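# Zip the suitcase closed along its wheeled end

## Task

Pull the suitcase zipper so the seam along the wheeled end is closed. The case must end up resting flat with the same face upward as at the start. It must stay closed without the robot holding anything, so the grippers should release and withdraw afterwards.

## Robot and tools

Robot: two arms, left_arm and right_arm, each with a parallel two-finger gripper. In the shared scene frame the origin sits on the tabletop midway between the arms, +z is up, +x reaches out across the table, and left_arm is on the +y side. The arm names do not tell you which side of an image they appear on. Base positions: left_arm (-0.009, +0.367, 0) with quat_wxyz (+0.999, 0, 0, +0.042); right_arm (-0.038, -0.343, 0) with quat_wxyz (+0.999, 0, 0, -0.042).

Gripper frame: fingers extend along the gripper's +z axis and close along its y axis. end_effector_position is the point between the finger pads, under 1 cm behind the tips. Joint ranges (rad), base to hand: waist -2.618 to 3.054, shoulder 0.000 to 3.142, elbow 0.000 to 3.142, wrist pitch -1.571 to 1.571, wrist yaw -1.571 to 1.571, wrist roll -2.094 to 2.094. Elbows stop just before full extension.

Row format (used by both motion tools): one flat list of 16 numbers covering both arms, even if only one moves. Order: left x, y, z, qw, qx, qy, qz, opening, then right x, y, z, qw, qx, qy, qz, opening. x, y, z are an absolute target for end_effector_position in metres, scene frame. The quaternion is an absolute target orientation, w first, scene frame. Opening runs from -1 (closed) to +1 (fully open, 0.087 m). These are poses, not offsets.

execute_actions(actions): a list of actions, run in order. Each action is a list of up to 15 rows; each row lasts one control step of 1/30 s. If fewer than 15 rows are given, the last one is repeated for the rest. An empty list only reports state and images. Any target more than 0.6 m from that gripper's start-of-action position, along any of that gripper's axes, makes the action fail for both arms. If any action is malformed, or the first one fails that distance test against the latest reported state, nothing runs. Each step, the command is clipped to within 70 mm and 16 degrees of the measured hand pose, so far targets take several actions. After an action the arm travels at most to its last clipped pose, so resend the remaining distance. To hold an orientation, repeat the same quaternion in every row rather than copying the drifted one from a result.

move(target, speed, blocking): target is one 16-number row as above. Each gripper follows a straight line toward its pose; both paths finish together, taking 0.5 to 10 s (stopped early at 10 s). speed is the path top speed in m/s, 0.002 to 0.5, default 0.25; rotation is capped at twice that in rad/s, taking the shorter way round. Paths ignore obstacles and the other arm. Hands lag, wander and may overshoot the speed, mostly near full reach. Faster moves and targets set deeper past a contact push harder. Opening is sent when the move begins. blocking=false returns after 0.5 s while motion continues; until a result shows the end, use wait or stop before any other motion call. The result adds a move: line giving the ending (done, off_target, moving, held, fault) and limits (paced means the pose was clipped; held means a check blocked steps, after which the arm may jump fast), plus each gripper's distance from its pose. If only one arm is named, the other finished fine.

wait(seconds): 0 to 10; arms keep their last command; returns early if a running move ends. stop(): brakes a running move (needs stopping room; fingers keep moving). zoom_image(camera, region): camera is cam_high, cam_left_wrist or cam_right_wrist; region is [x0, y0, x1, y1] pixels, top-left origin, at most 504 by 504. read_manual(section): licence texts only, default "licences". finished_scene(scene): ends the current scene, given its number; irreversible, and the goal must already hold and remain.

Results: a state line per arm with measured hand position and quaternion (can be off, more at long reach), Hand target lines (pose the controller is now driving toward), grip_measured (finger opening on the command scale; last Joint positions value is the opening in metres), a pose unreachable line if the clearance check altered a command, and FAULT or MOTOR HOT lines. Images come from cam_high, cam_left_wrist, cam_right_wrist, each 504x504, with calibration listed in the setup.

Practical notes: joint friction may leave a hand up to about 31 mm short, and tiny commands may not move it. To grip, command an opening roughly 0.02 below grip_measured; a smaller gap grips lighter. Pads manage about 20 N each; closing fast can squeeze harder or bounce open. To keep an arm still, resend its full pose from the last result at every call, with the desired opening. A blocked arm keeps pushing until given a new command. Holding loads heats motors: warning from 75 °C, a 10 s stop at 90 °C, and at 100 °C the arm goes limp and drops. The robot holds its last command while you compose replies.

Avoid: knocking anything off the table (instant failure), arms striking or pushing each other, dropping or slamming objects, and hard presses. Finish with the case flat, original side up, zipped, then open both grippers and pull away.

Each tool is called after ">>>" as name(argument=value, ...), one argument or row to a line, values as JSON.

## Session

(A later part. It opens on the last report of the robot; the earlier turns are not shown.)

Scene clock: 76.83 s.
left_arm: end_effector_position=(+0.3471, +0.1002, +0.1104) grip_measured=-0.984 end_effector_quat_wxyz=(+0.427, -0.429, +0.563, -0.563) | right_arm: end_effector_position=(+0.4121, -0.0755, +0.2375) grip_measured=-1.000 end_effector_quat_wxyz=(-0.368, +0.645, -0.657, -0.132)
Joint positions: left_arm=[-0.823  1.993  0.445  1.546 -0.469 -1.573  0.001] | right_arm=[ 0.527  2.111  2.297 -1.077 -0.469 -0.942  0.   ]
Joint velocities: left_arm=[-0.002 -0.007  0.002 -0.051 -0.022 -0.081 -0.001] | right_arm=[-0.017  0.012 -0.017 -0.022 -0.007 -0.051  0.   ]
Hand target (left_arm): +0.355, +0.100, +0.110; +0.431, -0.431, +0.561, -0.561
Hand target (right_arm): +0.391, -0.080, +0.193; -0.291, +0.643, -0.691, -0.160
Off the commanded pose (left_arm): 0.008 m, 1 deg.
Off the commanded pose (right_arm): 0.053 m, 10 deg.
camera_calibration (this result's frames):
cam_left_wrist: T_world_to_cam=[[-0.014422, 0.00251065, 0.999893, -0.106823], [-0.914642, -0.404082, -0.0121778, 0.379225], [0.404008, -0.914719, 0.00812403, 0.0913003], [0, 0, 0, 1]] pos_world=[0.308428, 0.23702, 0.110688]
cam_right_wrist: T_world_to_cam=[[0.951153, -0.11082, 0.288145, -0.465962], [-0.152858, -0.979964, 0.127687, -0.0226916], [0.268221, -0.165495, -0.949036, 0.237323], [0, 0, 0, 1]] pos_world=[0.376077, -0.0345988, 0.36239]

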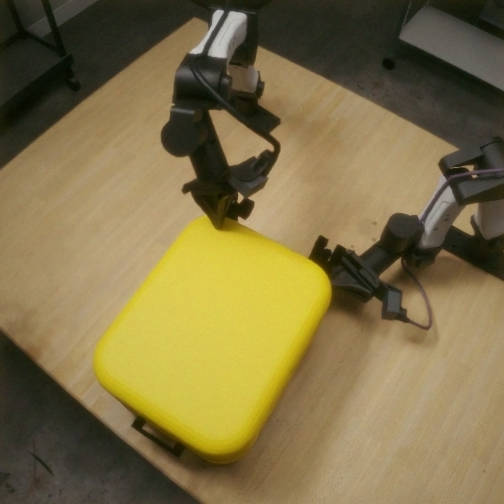

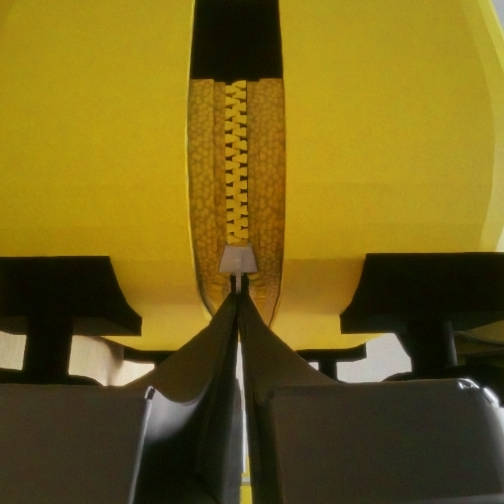

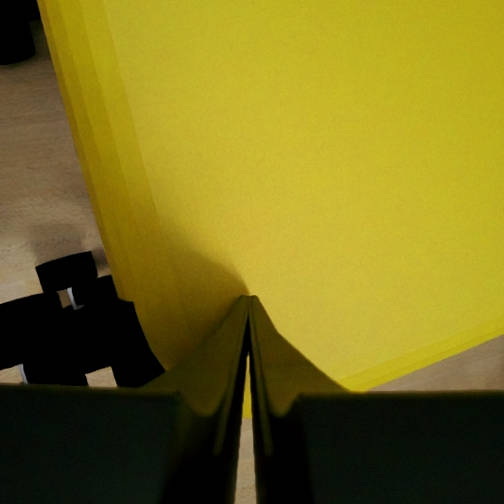

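Good (near table edge; avoid +x). Pull along the face.

>>> execute_actions(
  actions=[
    [[0.336,0.088,0.11,0.47,-0.47,0.53,-0.53,-1,0.38,-0.07,0.18,0.29,-0.64,0.69,0.16,-1]],
    [[0.333,0.073,0.11,0.5,-0.5,0.5,-0.5,-1,0.38,-0.07,0.18,0.29,-0.64,0.69,0.16,-1]],
    [[0.333,0.055,0.11,0.5,-0.5,0.5,-0.5,-1,0.38,-0.07,0.18,0.29,-0.64,0.69,0.16,-1]],
    [[0.334,0.035,0.11,0.5,-0.5,0.5,-0.5,-1,0.38,-0.07,0.18,0.29,-0.64,0.69,0.16,-1]],
    [[0.335,0.015,0.11,0.5,-0.5,0.5,-0.5,-1,0.38,-0.07,0.18,0.29,-0.64,0.69,0.16,-1]],
  ],
)

Scene clock: 83.57 s.
left_arm: end_effector_position=(+0.3385, +0.0540, +0.1102) grip_measured=-0.984 end_effector_quat_wxyz=(+0.534, -0.535, +0.462, -0.464) | right_arm: end_effector_position=(+0.4071, -0.0775, +0.2353) grip_measured=-1.000 end_effector_quat_wxyz=(-0.371, +0.637, -0.665, -0.120)
Joint positions: left_arm=[-1.142  2.127  0.759  1.369 -1.201 -1.573  0.001] | right_arm=[ 0.539  2.055  2.197 -1.016 -0.432 -0.915  0.   ]
Joint velocities: left_arm=[-0.017 -0.002 -0.007 -0.007  0.037  0.037  0.   ] | right_arm=[-0.002 -0.002  0.007 -0.066 -0.066  0.051  0.   ]
Hand target (left_arm): +0.330, +0.018, +0.110; +0.501, -0.500, +0.499, -0.500
Hand target (right_arm): +0.380, -0.072, +0.184; -0.290, +0.642, -0.691, -0.159
Off the commanded pose (left_arm): 0.039 m, 8 deg.
Off the commanded pose (right_arm): 0.062 m, 11 deg.
camera_calibration (this result's frames):
cam_left_wrist: T_world_to_cam=[[-0.0165518, -0.00185815, 0.999861, -0.105702], [-0.674864, -0.737836, -0.012543, 0.289597], [0.737757, -0.674978, 0.0109585, -0.073802], [0, 0, 0, 1]] pos_world=[0.248137, 0.163664, 0.110128]
cam_right_wrist: T_world_to_cam=[[0.94411, -0.136413, 0.30008, -0.462781], [-0.183633, -0.973663, 0.135127, -0.0138775], [0.273744, -0.182679, -0.944295, 0.23161], [0, 0, 0, 1]] pos_world=[0.370966, -0.0343311, 0.359455]

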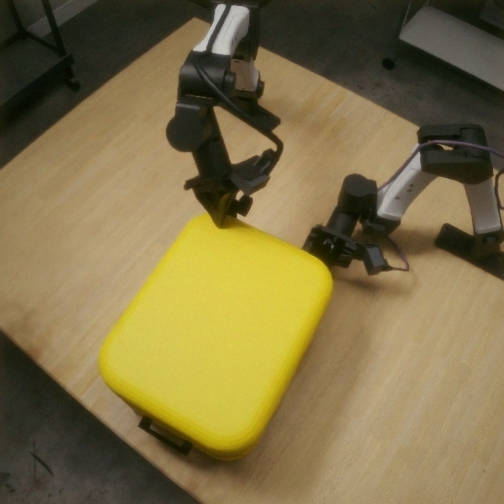

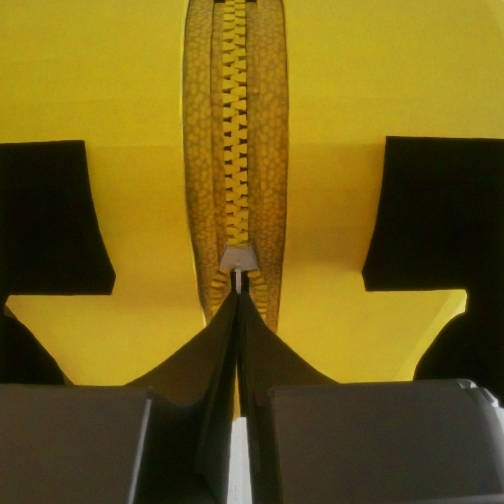

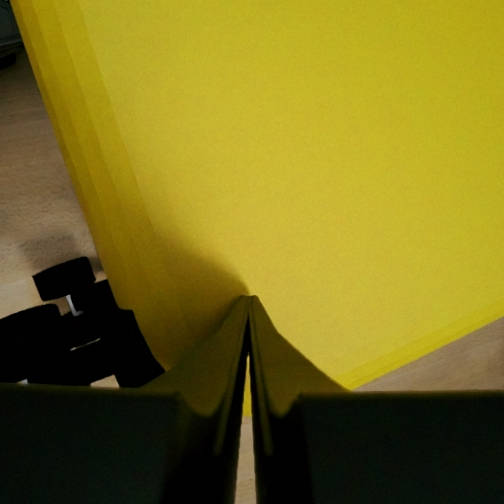

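>>> execute_actions(
  actions=[
    [[0.338,0.0,0.11,0.52,-0.52,0.48,-0.48,-1,0.38,-0.07,0.18,0.29,-0.64,0.69,0.16,-1]],
    [[0.341,-0.02,0.11,0.52,-0.52,0.48,-0.48,-1,0.38,-0.07,0.18,0.29,-0.64,0.69,0.16,-1]],
    [[0.344,-0.04,0.11,0.52,-0.52,0.48,-0.48,-1,0.38,-0.07,0.18,0.29,-0.64,0.69,0.16,-1]],
    [[0.347,-0.06,0.11,0.52,-0.52,0.48,-0.48,-1,0.38,-0.07,0.18,0.29,-0.64,0.69,0.16,-1]],
    [[0.35,-0.08,0.11,0.52,-0.52,0.48,-0.48,-1,0.38,-0.07,0.18,0.29,-0.64,0.69,0.16,-1]],
    [[0.353,-0.1,0.11,0.52,-0.52,0.48,-0.48,-1,0.38,-0.07,0.18,0.29,-0.64,0.69,0.16,-1]],
    [[0.356,-0.12,0.11,0.52,-0.52,0.48,-0.48,-1,0.38,-0.07,0.18,0.29,-0.64,0.69,0.16,-1]],
  ],
)

Scene clock: 91.40 s.
left_arm: end_effector_position=(+0.3596, -0.0813, +0.1113) grip_measured=-0.984 end_effector_quat_wxyz=(+0.552, -0.556, +0.435, -0.443) | right_arm: end_effector_position=(+0.4110, -0.0805, +0.2356) grip_measured=-1.000 end_effector_quat_wxyz=(-0.372, +0.635, -0.668, -0.107)
Joint positions: left_arm=[-1.258  2.465  1.485  1.    -1.403 -1.564  0.001] | right_arm=[ 0.539  2.055  2.197 -1.009 -0.407 -0.915  0.   ]
Joint velocities: left_arm=[-0.007 -0.017  0.012 -0.051  0.051 -0.007 -0.   ] | right_arm=[ 0.007 -0.012 -0.007 -0.022 -0.051  0.022  0.   ]
Hand target (left_arm): +0.350, -0.116, +0.110; +0.521, -0.519, +0.478, -0.480
Hand target (right_arm): +0.380, -0.072, +0.184; -0.291, +0.641, -0.692, -0.159
Off the commanded pose (left_arm): 0.039 m, 9 deg.
Off the commanded pose (right_arm): 0.064 m, 11 deg.
camera_calibration (this result's frames):
cam_left_wrist: T_world_to_cam=[[-0.021031, 0.00444228, 0.999769, -0.104573], [-0.609064, -0.793067, -0.00928834, 0.175461], [0.792842, -0.609119, 0.0193846, -0.196027], [0, 0, 0, 1]] pos_world=[0.260086, 0.0202131, 0.109979]
cam_right_wrist: T_world_to_cam=[[0.937201, -0.147324, 0.316149, -0.468723], [-0.201493, -0.968553, 0.145968, -0.0109067], [0.284703, -0.200503, -0.937413, 0.222658], [0, 0, 0, 1]] pos_world=[0.373699, -0.0349745, 0.358501]

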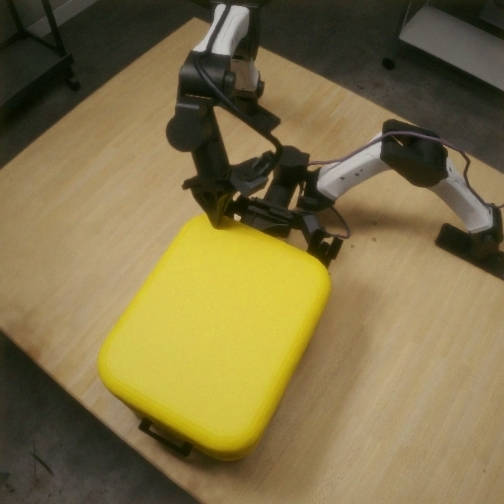

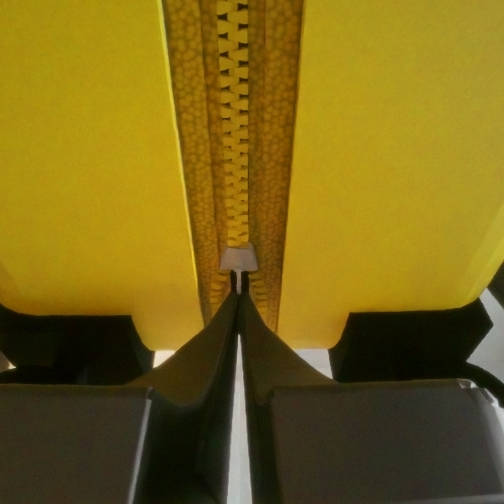

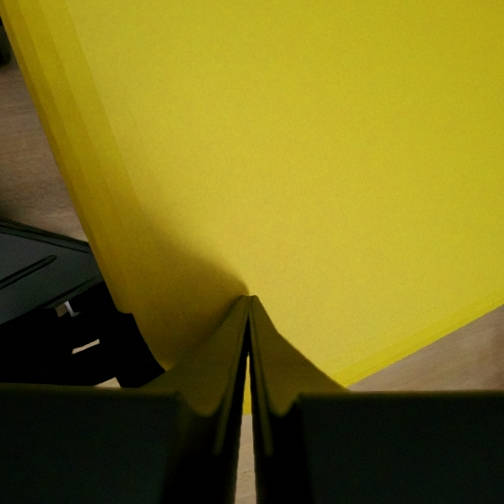

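>>> execute_actions(
  actions=[
    [[0.362,-0.135,0.11,0.54,-0.54,0.455,-0.455,-1,0.38,-0.07,0.18,0.29,-0.64,0.69,0.16,-1]],
    [[0.368,-0.15,0.11,0.54,-0.54,0.455,-0.455,-1,0.38,-0.07,0.18,0.29,-0.64,0.69,0.16,-1]],
    [[0.378,-0.165,0.11,0.56,-0.56,0.43,-0.43,-1,0.38,-0.07,0.18,0.29,-0.64,0.69,0.16,-1]],
    [[0.392,-0.178,0.11,0.56,-0.56,0.43,-0.43,-1,0.38,-0.07,0.18,0.29,-0.64,0.69,0.16,-1]],
    [[0.408,-0.185,0.11,0.56,-0.56,0.43,-0.43,-1,0.38,-0.07,0.18,0.29,-0.64,0.69,0.16,-1]],
    [[0.42,-0.188,0.11,0.56,-0.56,0.43,-0.43,-1,0.38,-0.07,0.18,0.29,-0.64,0.69,0.16,-1]],
  ],
)

Scene clock: 99.30 s.
left_arm: end_effector_position=(+0.4098, -0.1718, +0.1130) grip_measured=-0.984 end_effector_quat_wxyz=(+0.576, -0.579, +0.402, -0.413) | right_arm: end_effector_position=(+0.4147, -0.0819, +0.2367) grip_measured=-1.000 end_effector_quat_wxyz=(-0.376, +0.634, -0.669, -0.098)
Joint positions: left_arm=[-1.251  3.078  2.735  0.438 -1.508 -1.492  0.001] | right_arm=[ 0.539  2.055  2.197 -0.997 -0.39  -0.915  0.   ]
Joint velocities: left_arm=[ 0.027  0.046  0.154 -0.344  0.007 -0.095  0.   ] | right_arm=[ 0.002 -0.002 -0.007 -0.051  0.037 -0.007  0.   ]
Hand target (left_arm): +0.417, -0.186, +0.109; +0.562, -0.557, +0.431, -0.434
Hand target (right_arm): +0.381, -0.072, +0.185; -0.292, +0.641, -0.692, -0.159
Off the commanded pose (left_arm): 0.019 m, 5 deg.
Off the commanded pose (right_arm): 0.068 m, 12 deg.
camera_calibration (this result's frames):
cam_left_wrist: T_world_to_cam=[[-0.02493, 0.00412262, 0.999681, -0.103248], [-0.515919, -0.856586, -0.0093335, 0.0852525], [0.856274, -0.515987, 0.0234817, -0.301404], [0, 0, 0, 1]] pos_world=[0.299494, -0.0820688, 0.111088]
cam_right_wrist: T_world_to_cam=[[0.930484, -0.155307, 0.331782, -0.474354], [-0.214147, -0.965422, 0.148663, -0.00678507], [0.297221, -0.209378, -0.931569, 0.215112], [0, 0, 0, 1]] pos_world=[0.37599, -0.0351813, 0.358782]

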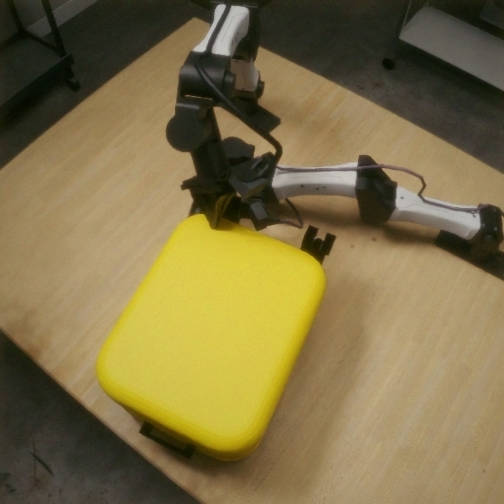

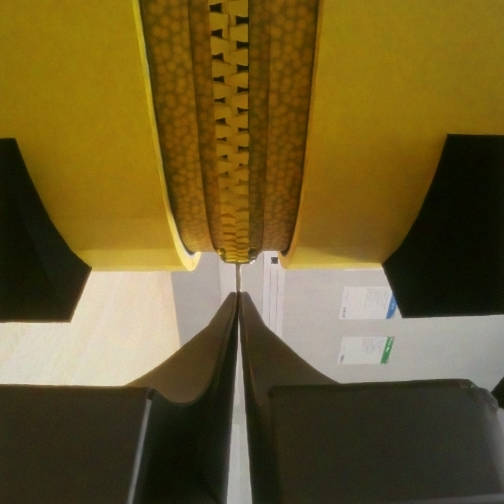

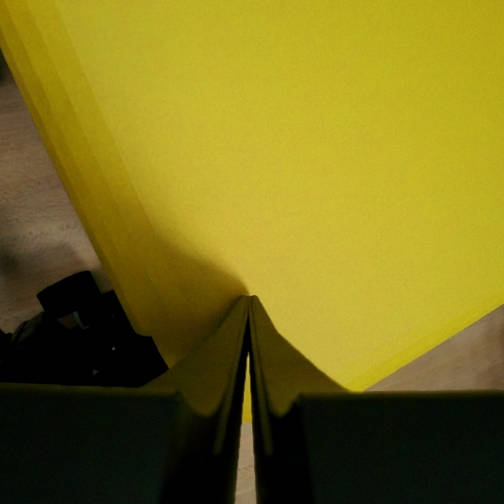

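>>> execute_actions(
  actions=[
    [[0.435,-0.185,0.11,0.56,-0.56,0.43,-0.43,-1,0.38,-0.07,0.18,0.29,-0.64,0.69,0.16,-1]],
    [[0.415,-0.178,0.11,0.56,-0.56,0.43,-0.43,-0.7,0.41,-0.08,0.27,0.37,-0.64,0.67,0.1,-1]],
  ],
)

>>> move(
  target=[0.29,-0.18,0.11,0.52,-0.52,0.48,-0.48,-0.7,0.38,-0.25,0.32,0.37,-0.64,0.67,0.1,-1],
  speed=0.1,
)

>>> move(
  target=[0.2,-0.05,0.11,0.5,-0.5,0.5,-0.5,-0.7,0.38,-0.25,0.32,0.37,-0.64,0.67,0.1,-1],
  speed=0.15,
)

>>> finished_scene(
  scene=2,
)

Scene clock: 104.70 s.
left_arm: end_effector_position=(+0.4169, -0.1736, +0.1010) grip_measured=-0.700 end_effector_quat_wxyz=(+0.571, -0.560, +0.436, -0.413) | right_arm: end_effector_position=(+0.4145, -0.0819, +0.2767) grip_measured=-1.000 end_effector_quat_wxyz=(-0.385, +0.633, -0.665, -0.094)
Joint positions: left_arm=[-1.236  2.987  2.559  0.379 -1.434 -1.584  0.013] | right_arm=[ 0.54   2.156  2.526 -1.205 -0.387 -0.916  0.   ]
Joint velocities: left_arm=[-0.012 -0.027 -0.056  0.11   0.007 -0.051 -0.001] | right_arm=[-0.007  0.168  0.037 -0.198  0.022 -0.022  0.   ]
Hand target (left_arm): +0.415, -0.178, +0.110; +0.560, -0.562, +0.431, -0.429
Hand target (right_arm): +0.410, -0.080, +0.270; -0.370, +0.638, -0.668, -0.100
Off the commanded pose (left_arm): 0.010 m, 2 deg.
Off the commanded pose (right_arm): 0.008 m, 2 deg.
elbow stopped short (left arm): the move would have taken joint 3 (elbow) straighter than the controller allows; a more bent joint 3 avoids this.
camera_calibration (this result's frames):
cam_left_wrist: T_world_to_cam=[[0.00160277, -0.0397279, 0.999209, -0.109759], [-0.565976, -0.823806, -0.0318461, 0.116053], [0.82442, -0.565478, -0.0238054, -0.298706], [0, 0, 0, 1]] pos_world=[0.312118, -0.0776676, 0.106257]
cam_right_wrist: T_world_to_cam=[[0.923398, -0.157915, 0.349855, -0.489695], [-0.217559, -0.96623, 0.138088, -0.00849714], [0.316234, -0.203624, -0.926571, 0.243665], [0, 0, 0, 1]] pos_world=[0.37328, -0.0359247, 0.398268]

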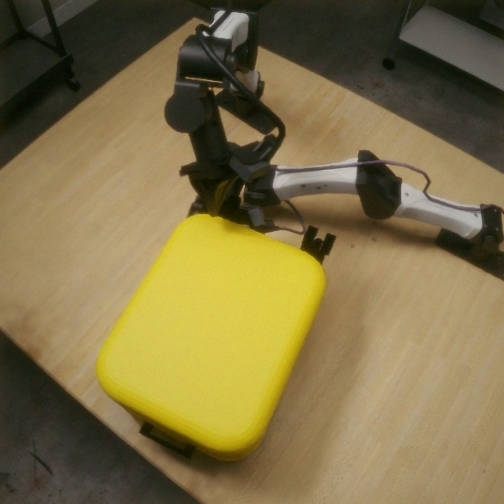

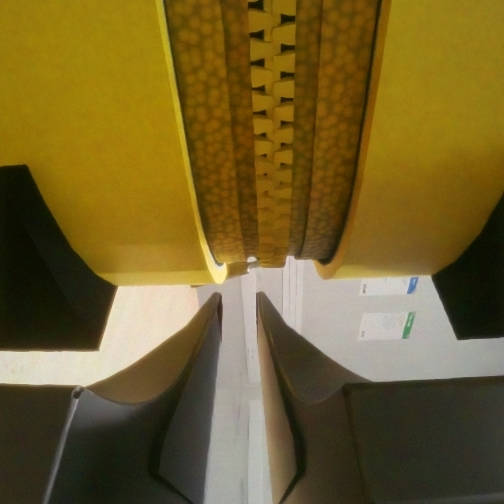

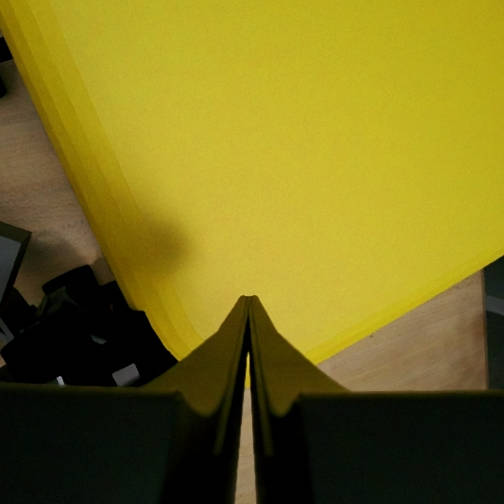

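Scene clock: 107.03 s.
left_arm: end_effector_position=(+0.2918, -0.1776, +0.1022) grip_measured=-0.700 end_effector_quat_wxyz=(+0.524, -0.521, +0.481, -0.473) | right_arm: end_effector_position=(+0.3863, -0.2507, +0.3144) grip_measured=-1.000 end_effector_quat_wxyz=(-0.376, +0.634, -0.671, -0.088)
Joint positions: left_arm=[-1.424  2.621  1.797  0.792 -1.43  -1.591  0.013] | right_arm=[ 0.143  2.002  2.518 -1.541 -0.606 -1.281  0.   ]
Joint velocities: left_arm=[-0.007  0.002 -0.007  0.051 -0.022  0.022  0.   ] | right_arm=[ 0.002 -0.007 -0.007 -0.051 -0.007 -0.051  0.   ]
Hand target (left_arm): +0.290, -0.178, +0.111; +0.519, -0.520, +0.480, -0.479
Hand target (right_arm): +0.381, -0.251, +0.318; -0.378, +0.636, -0.667, -0.090
Off the commanded pose (left_arm): 0.008 m, 1 deg.
Off the commanded pose (right_arm): 0.008 m, 2 deg.
joint sent to its limit (right arm) — the command would take joint 4 (wrist pitch) past its lower limit, so that joint was sent only as far as its limit.
move: done
camera_calibration (this result's frames):
cam_left_wrist: T_world_to_cam=[[-0.0104316, -0.0153275, 0.999828, -0.103087], [-0.713623, -0.700294, -0.0181811, 0.105679], [0.700452, -0.71369, -0.00363289, -0.190013], [0, 0, 0, 1]] pos_world=[0.207435, -0.0631837, 0.104301]
cam_right_wrist: T_world_to_cam=[[0.924917, -0.159679, 0.34501, -0.503024], [-0.225638, -0.960958, 0.160146, -0.185407], [0.305968, -0.225969, -0.924836, 0.250934], [0, 0, 0, 1]] pos_world=[0.346642, -0.201787, 0.435313]

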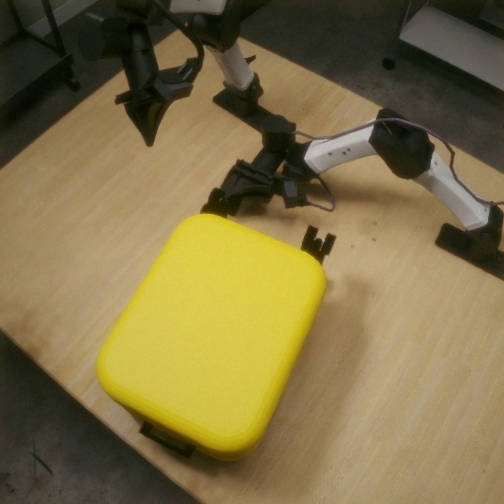

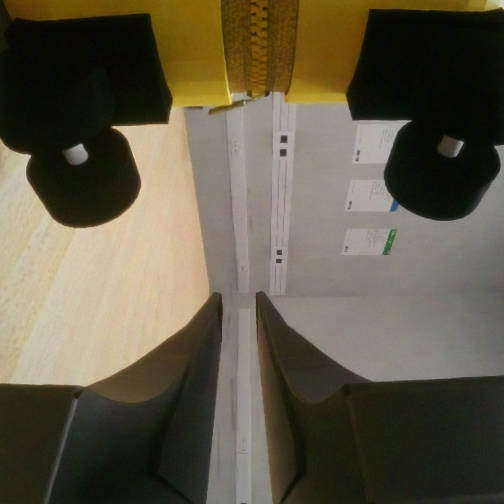

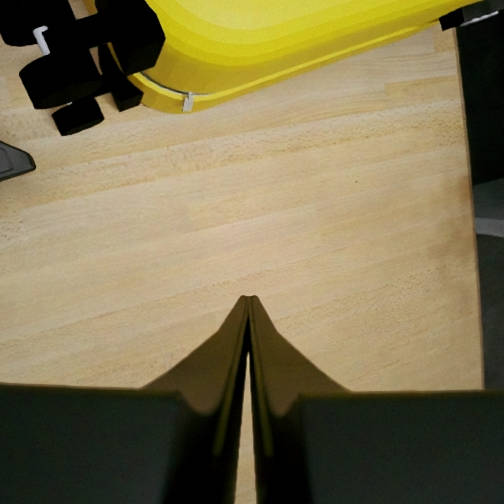

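Scene clock: 109.27 s.
left_arm: end_effector_position=(+0.2036, -0.0522, +0.1169) grip_measured=-0.700 end_effector_quat_wxyz=(+0.494, -0.504, +0.497, -0.505) | right_arm: end_effector_position=(+0.3859, -0.2495, +0.3148) grip_measured=-1.000 end_effector_quat_wxyz=(-0.377, +0.634, -0.669, -0.091)
Joint positions: left_arm=[-1.557  2.176  0.929  1.234 -1.468 -1.602  0.013] | right_arm=[ 0.143  2.002  2.518 -1.542 -0.614 -1.281  0.   ]
Joint velocities: left_arm=[ 0.022  0.007  0.007  0.081  0.037  0.037 -0.001] | right_arm=[-0.007  0.012  0.002  0.022 -0.022 -0.007  0.   ]
Hand target (left_arm): +0.202, -0.048, +0.112; +0.500, -0.501, +0.500, -0.500
Hand target (right_arm): +0.380, -0.250, +0.319; -0.380, +0.634, -0.667, -0.093
Off the commanded pose (left_arm): 0.008 m, 1 deg.
Off the commanded pose (right_arm): 0.008 m, 2 deg.
joint sent to its limit (right arm) — the command would take joint 4 (wrist pitch) past its lower limit, so that joint was sent only as far as its limit.
move: done
camera_calibration (this result's frames):
cam_left_wrist: T_world_to_cam=[[-0.0147828, 0.0148659, 0.99978, -0.114351], [-0.77654, -0.630064, -0.00211346, 0.145398], [0.629895, -0.776401, 0.0208581, -0.0304341], [0, 0, 0, 1]] pos_world=[0.130387, 0.0696812, 0.115268]
cam_right_wrist: T_world_to_cam=[[0.925771, -0.158317, 0.343343, -0.502054], [-0.221902, -0.962769, 0.154386, -0.184499], [0.306118, -0.219114, -0.926435, 0.25383], [0, 0, 0, 1]] pos_world=[0.346144, -0.201496, 0.436018]

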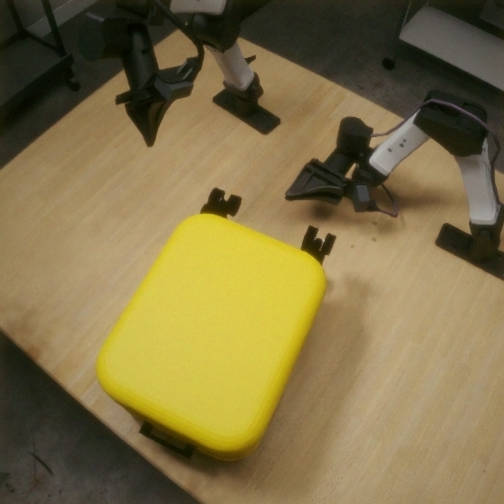

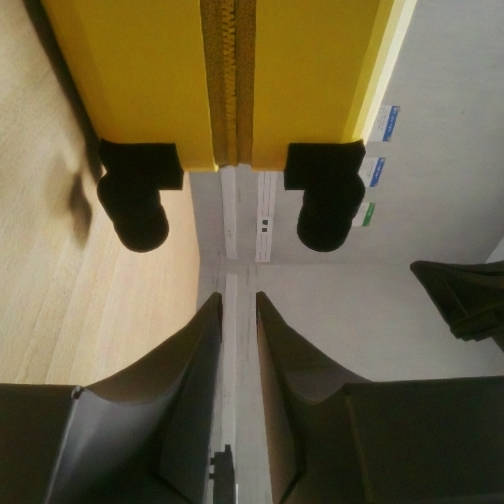

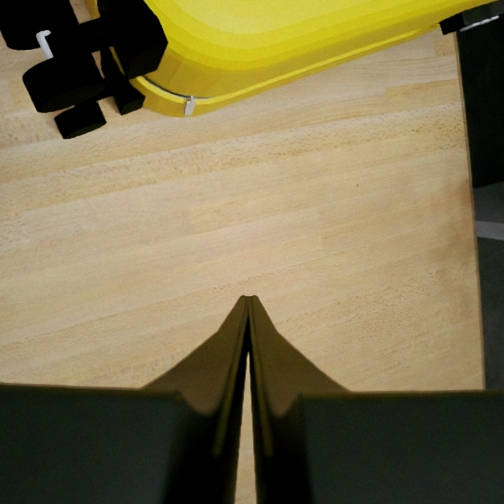

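The scene is finished: the task was done.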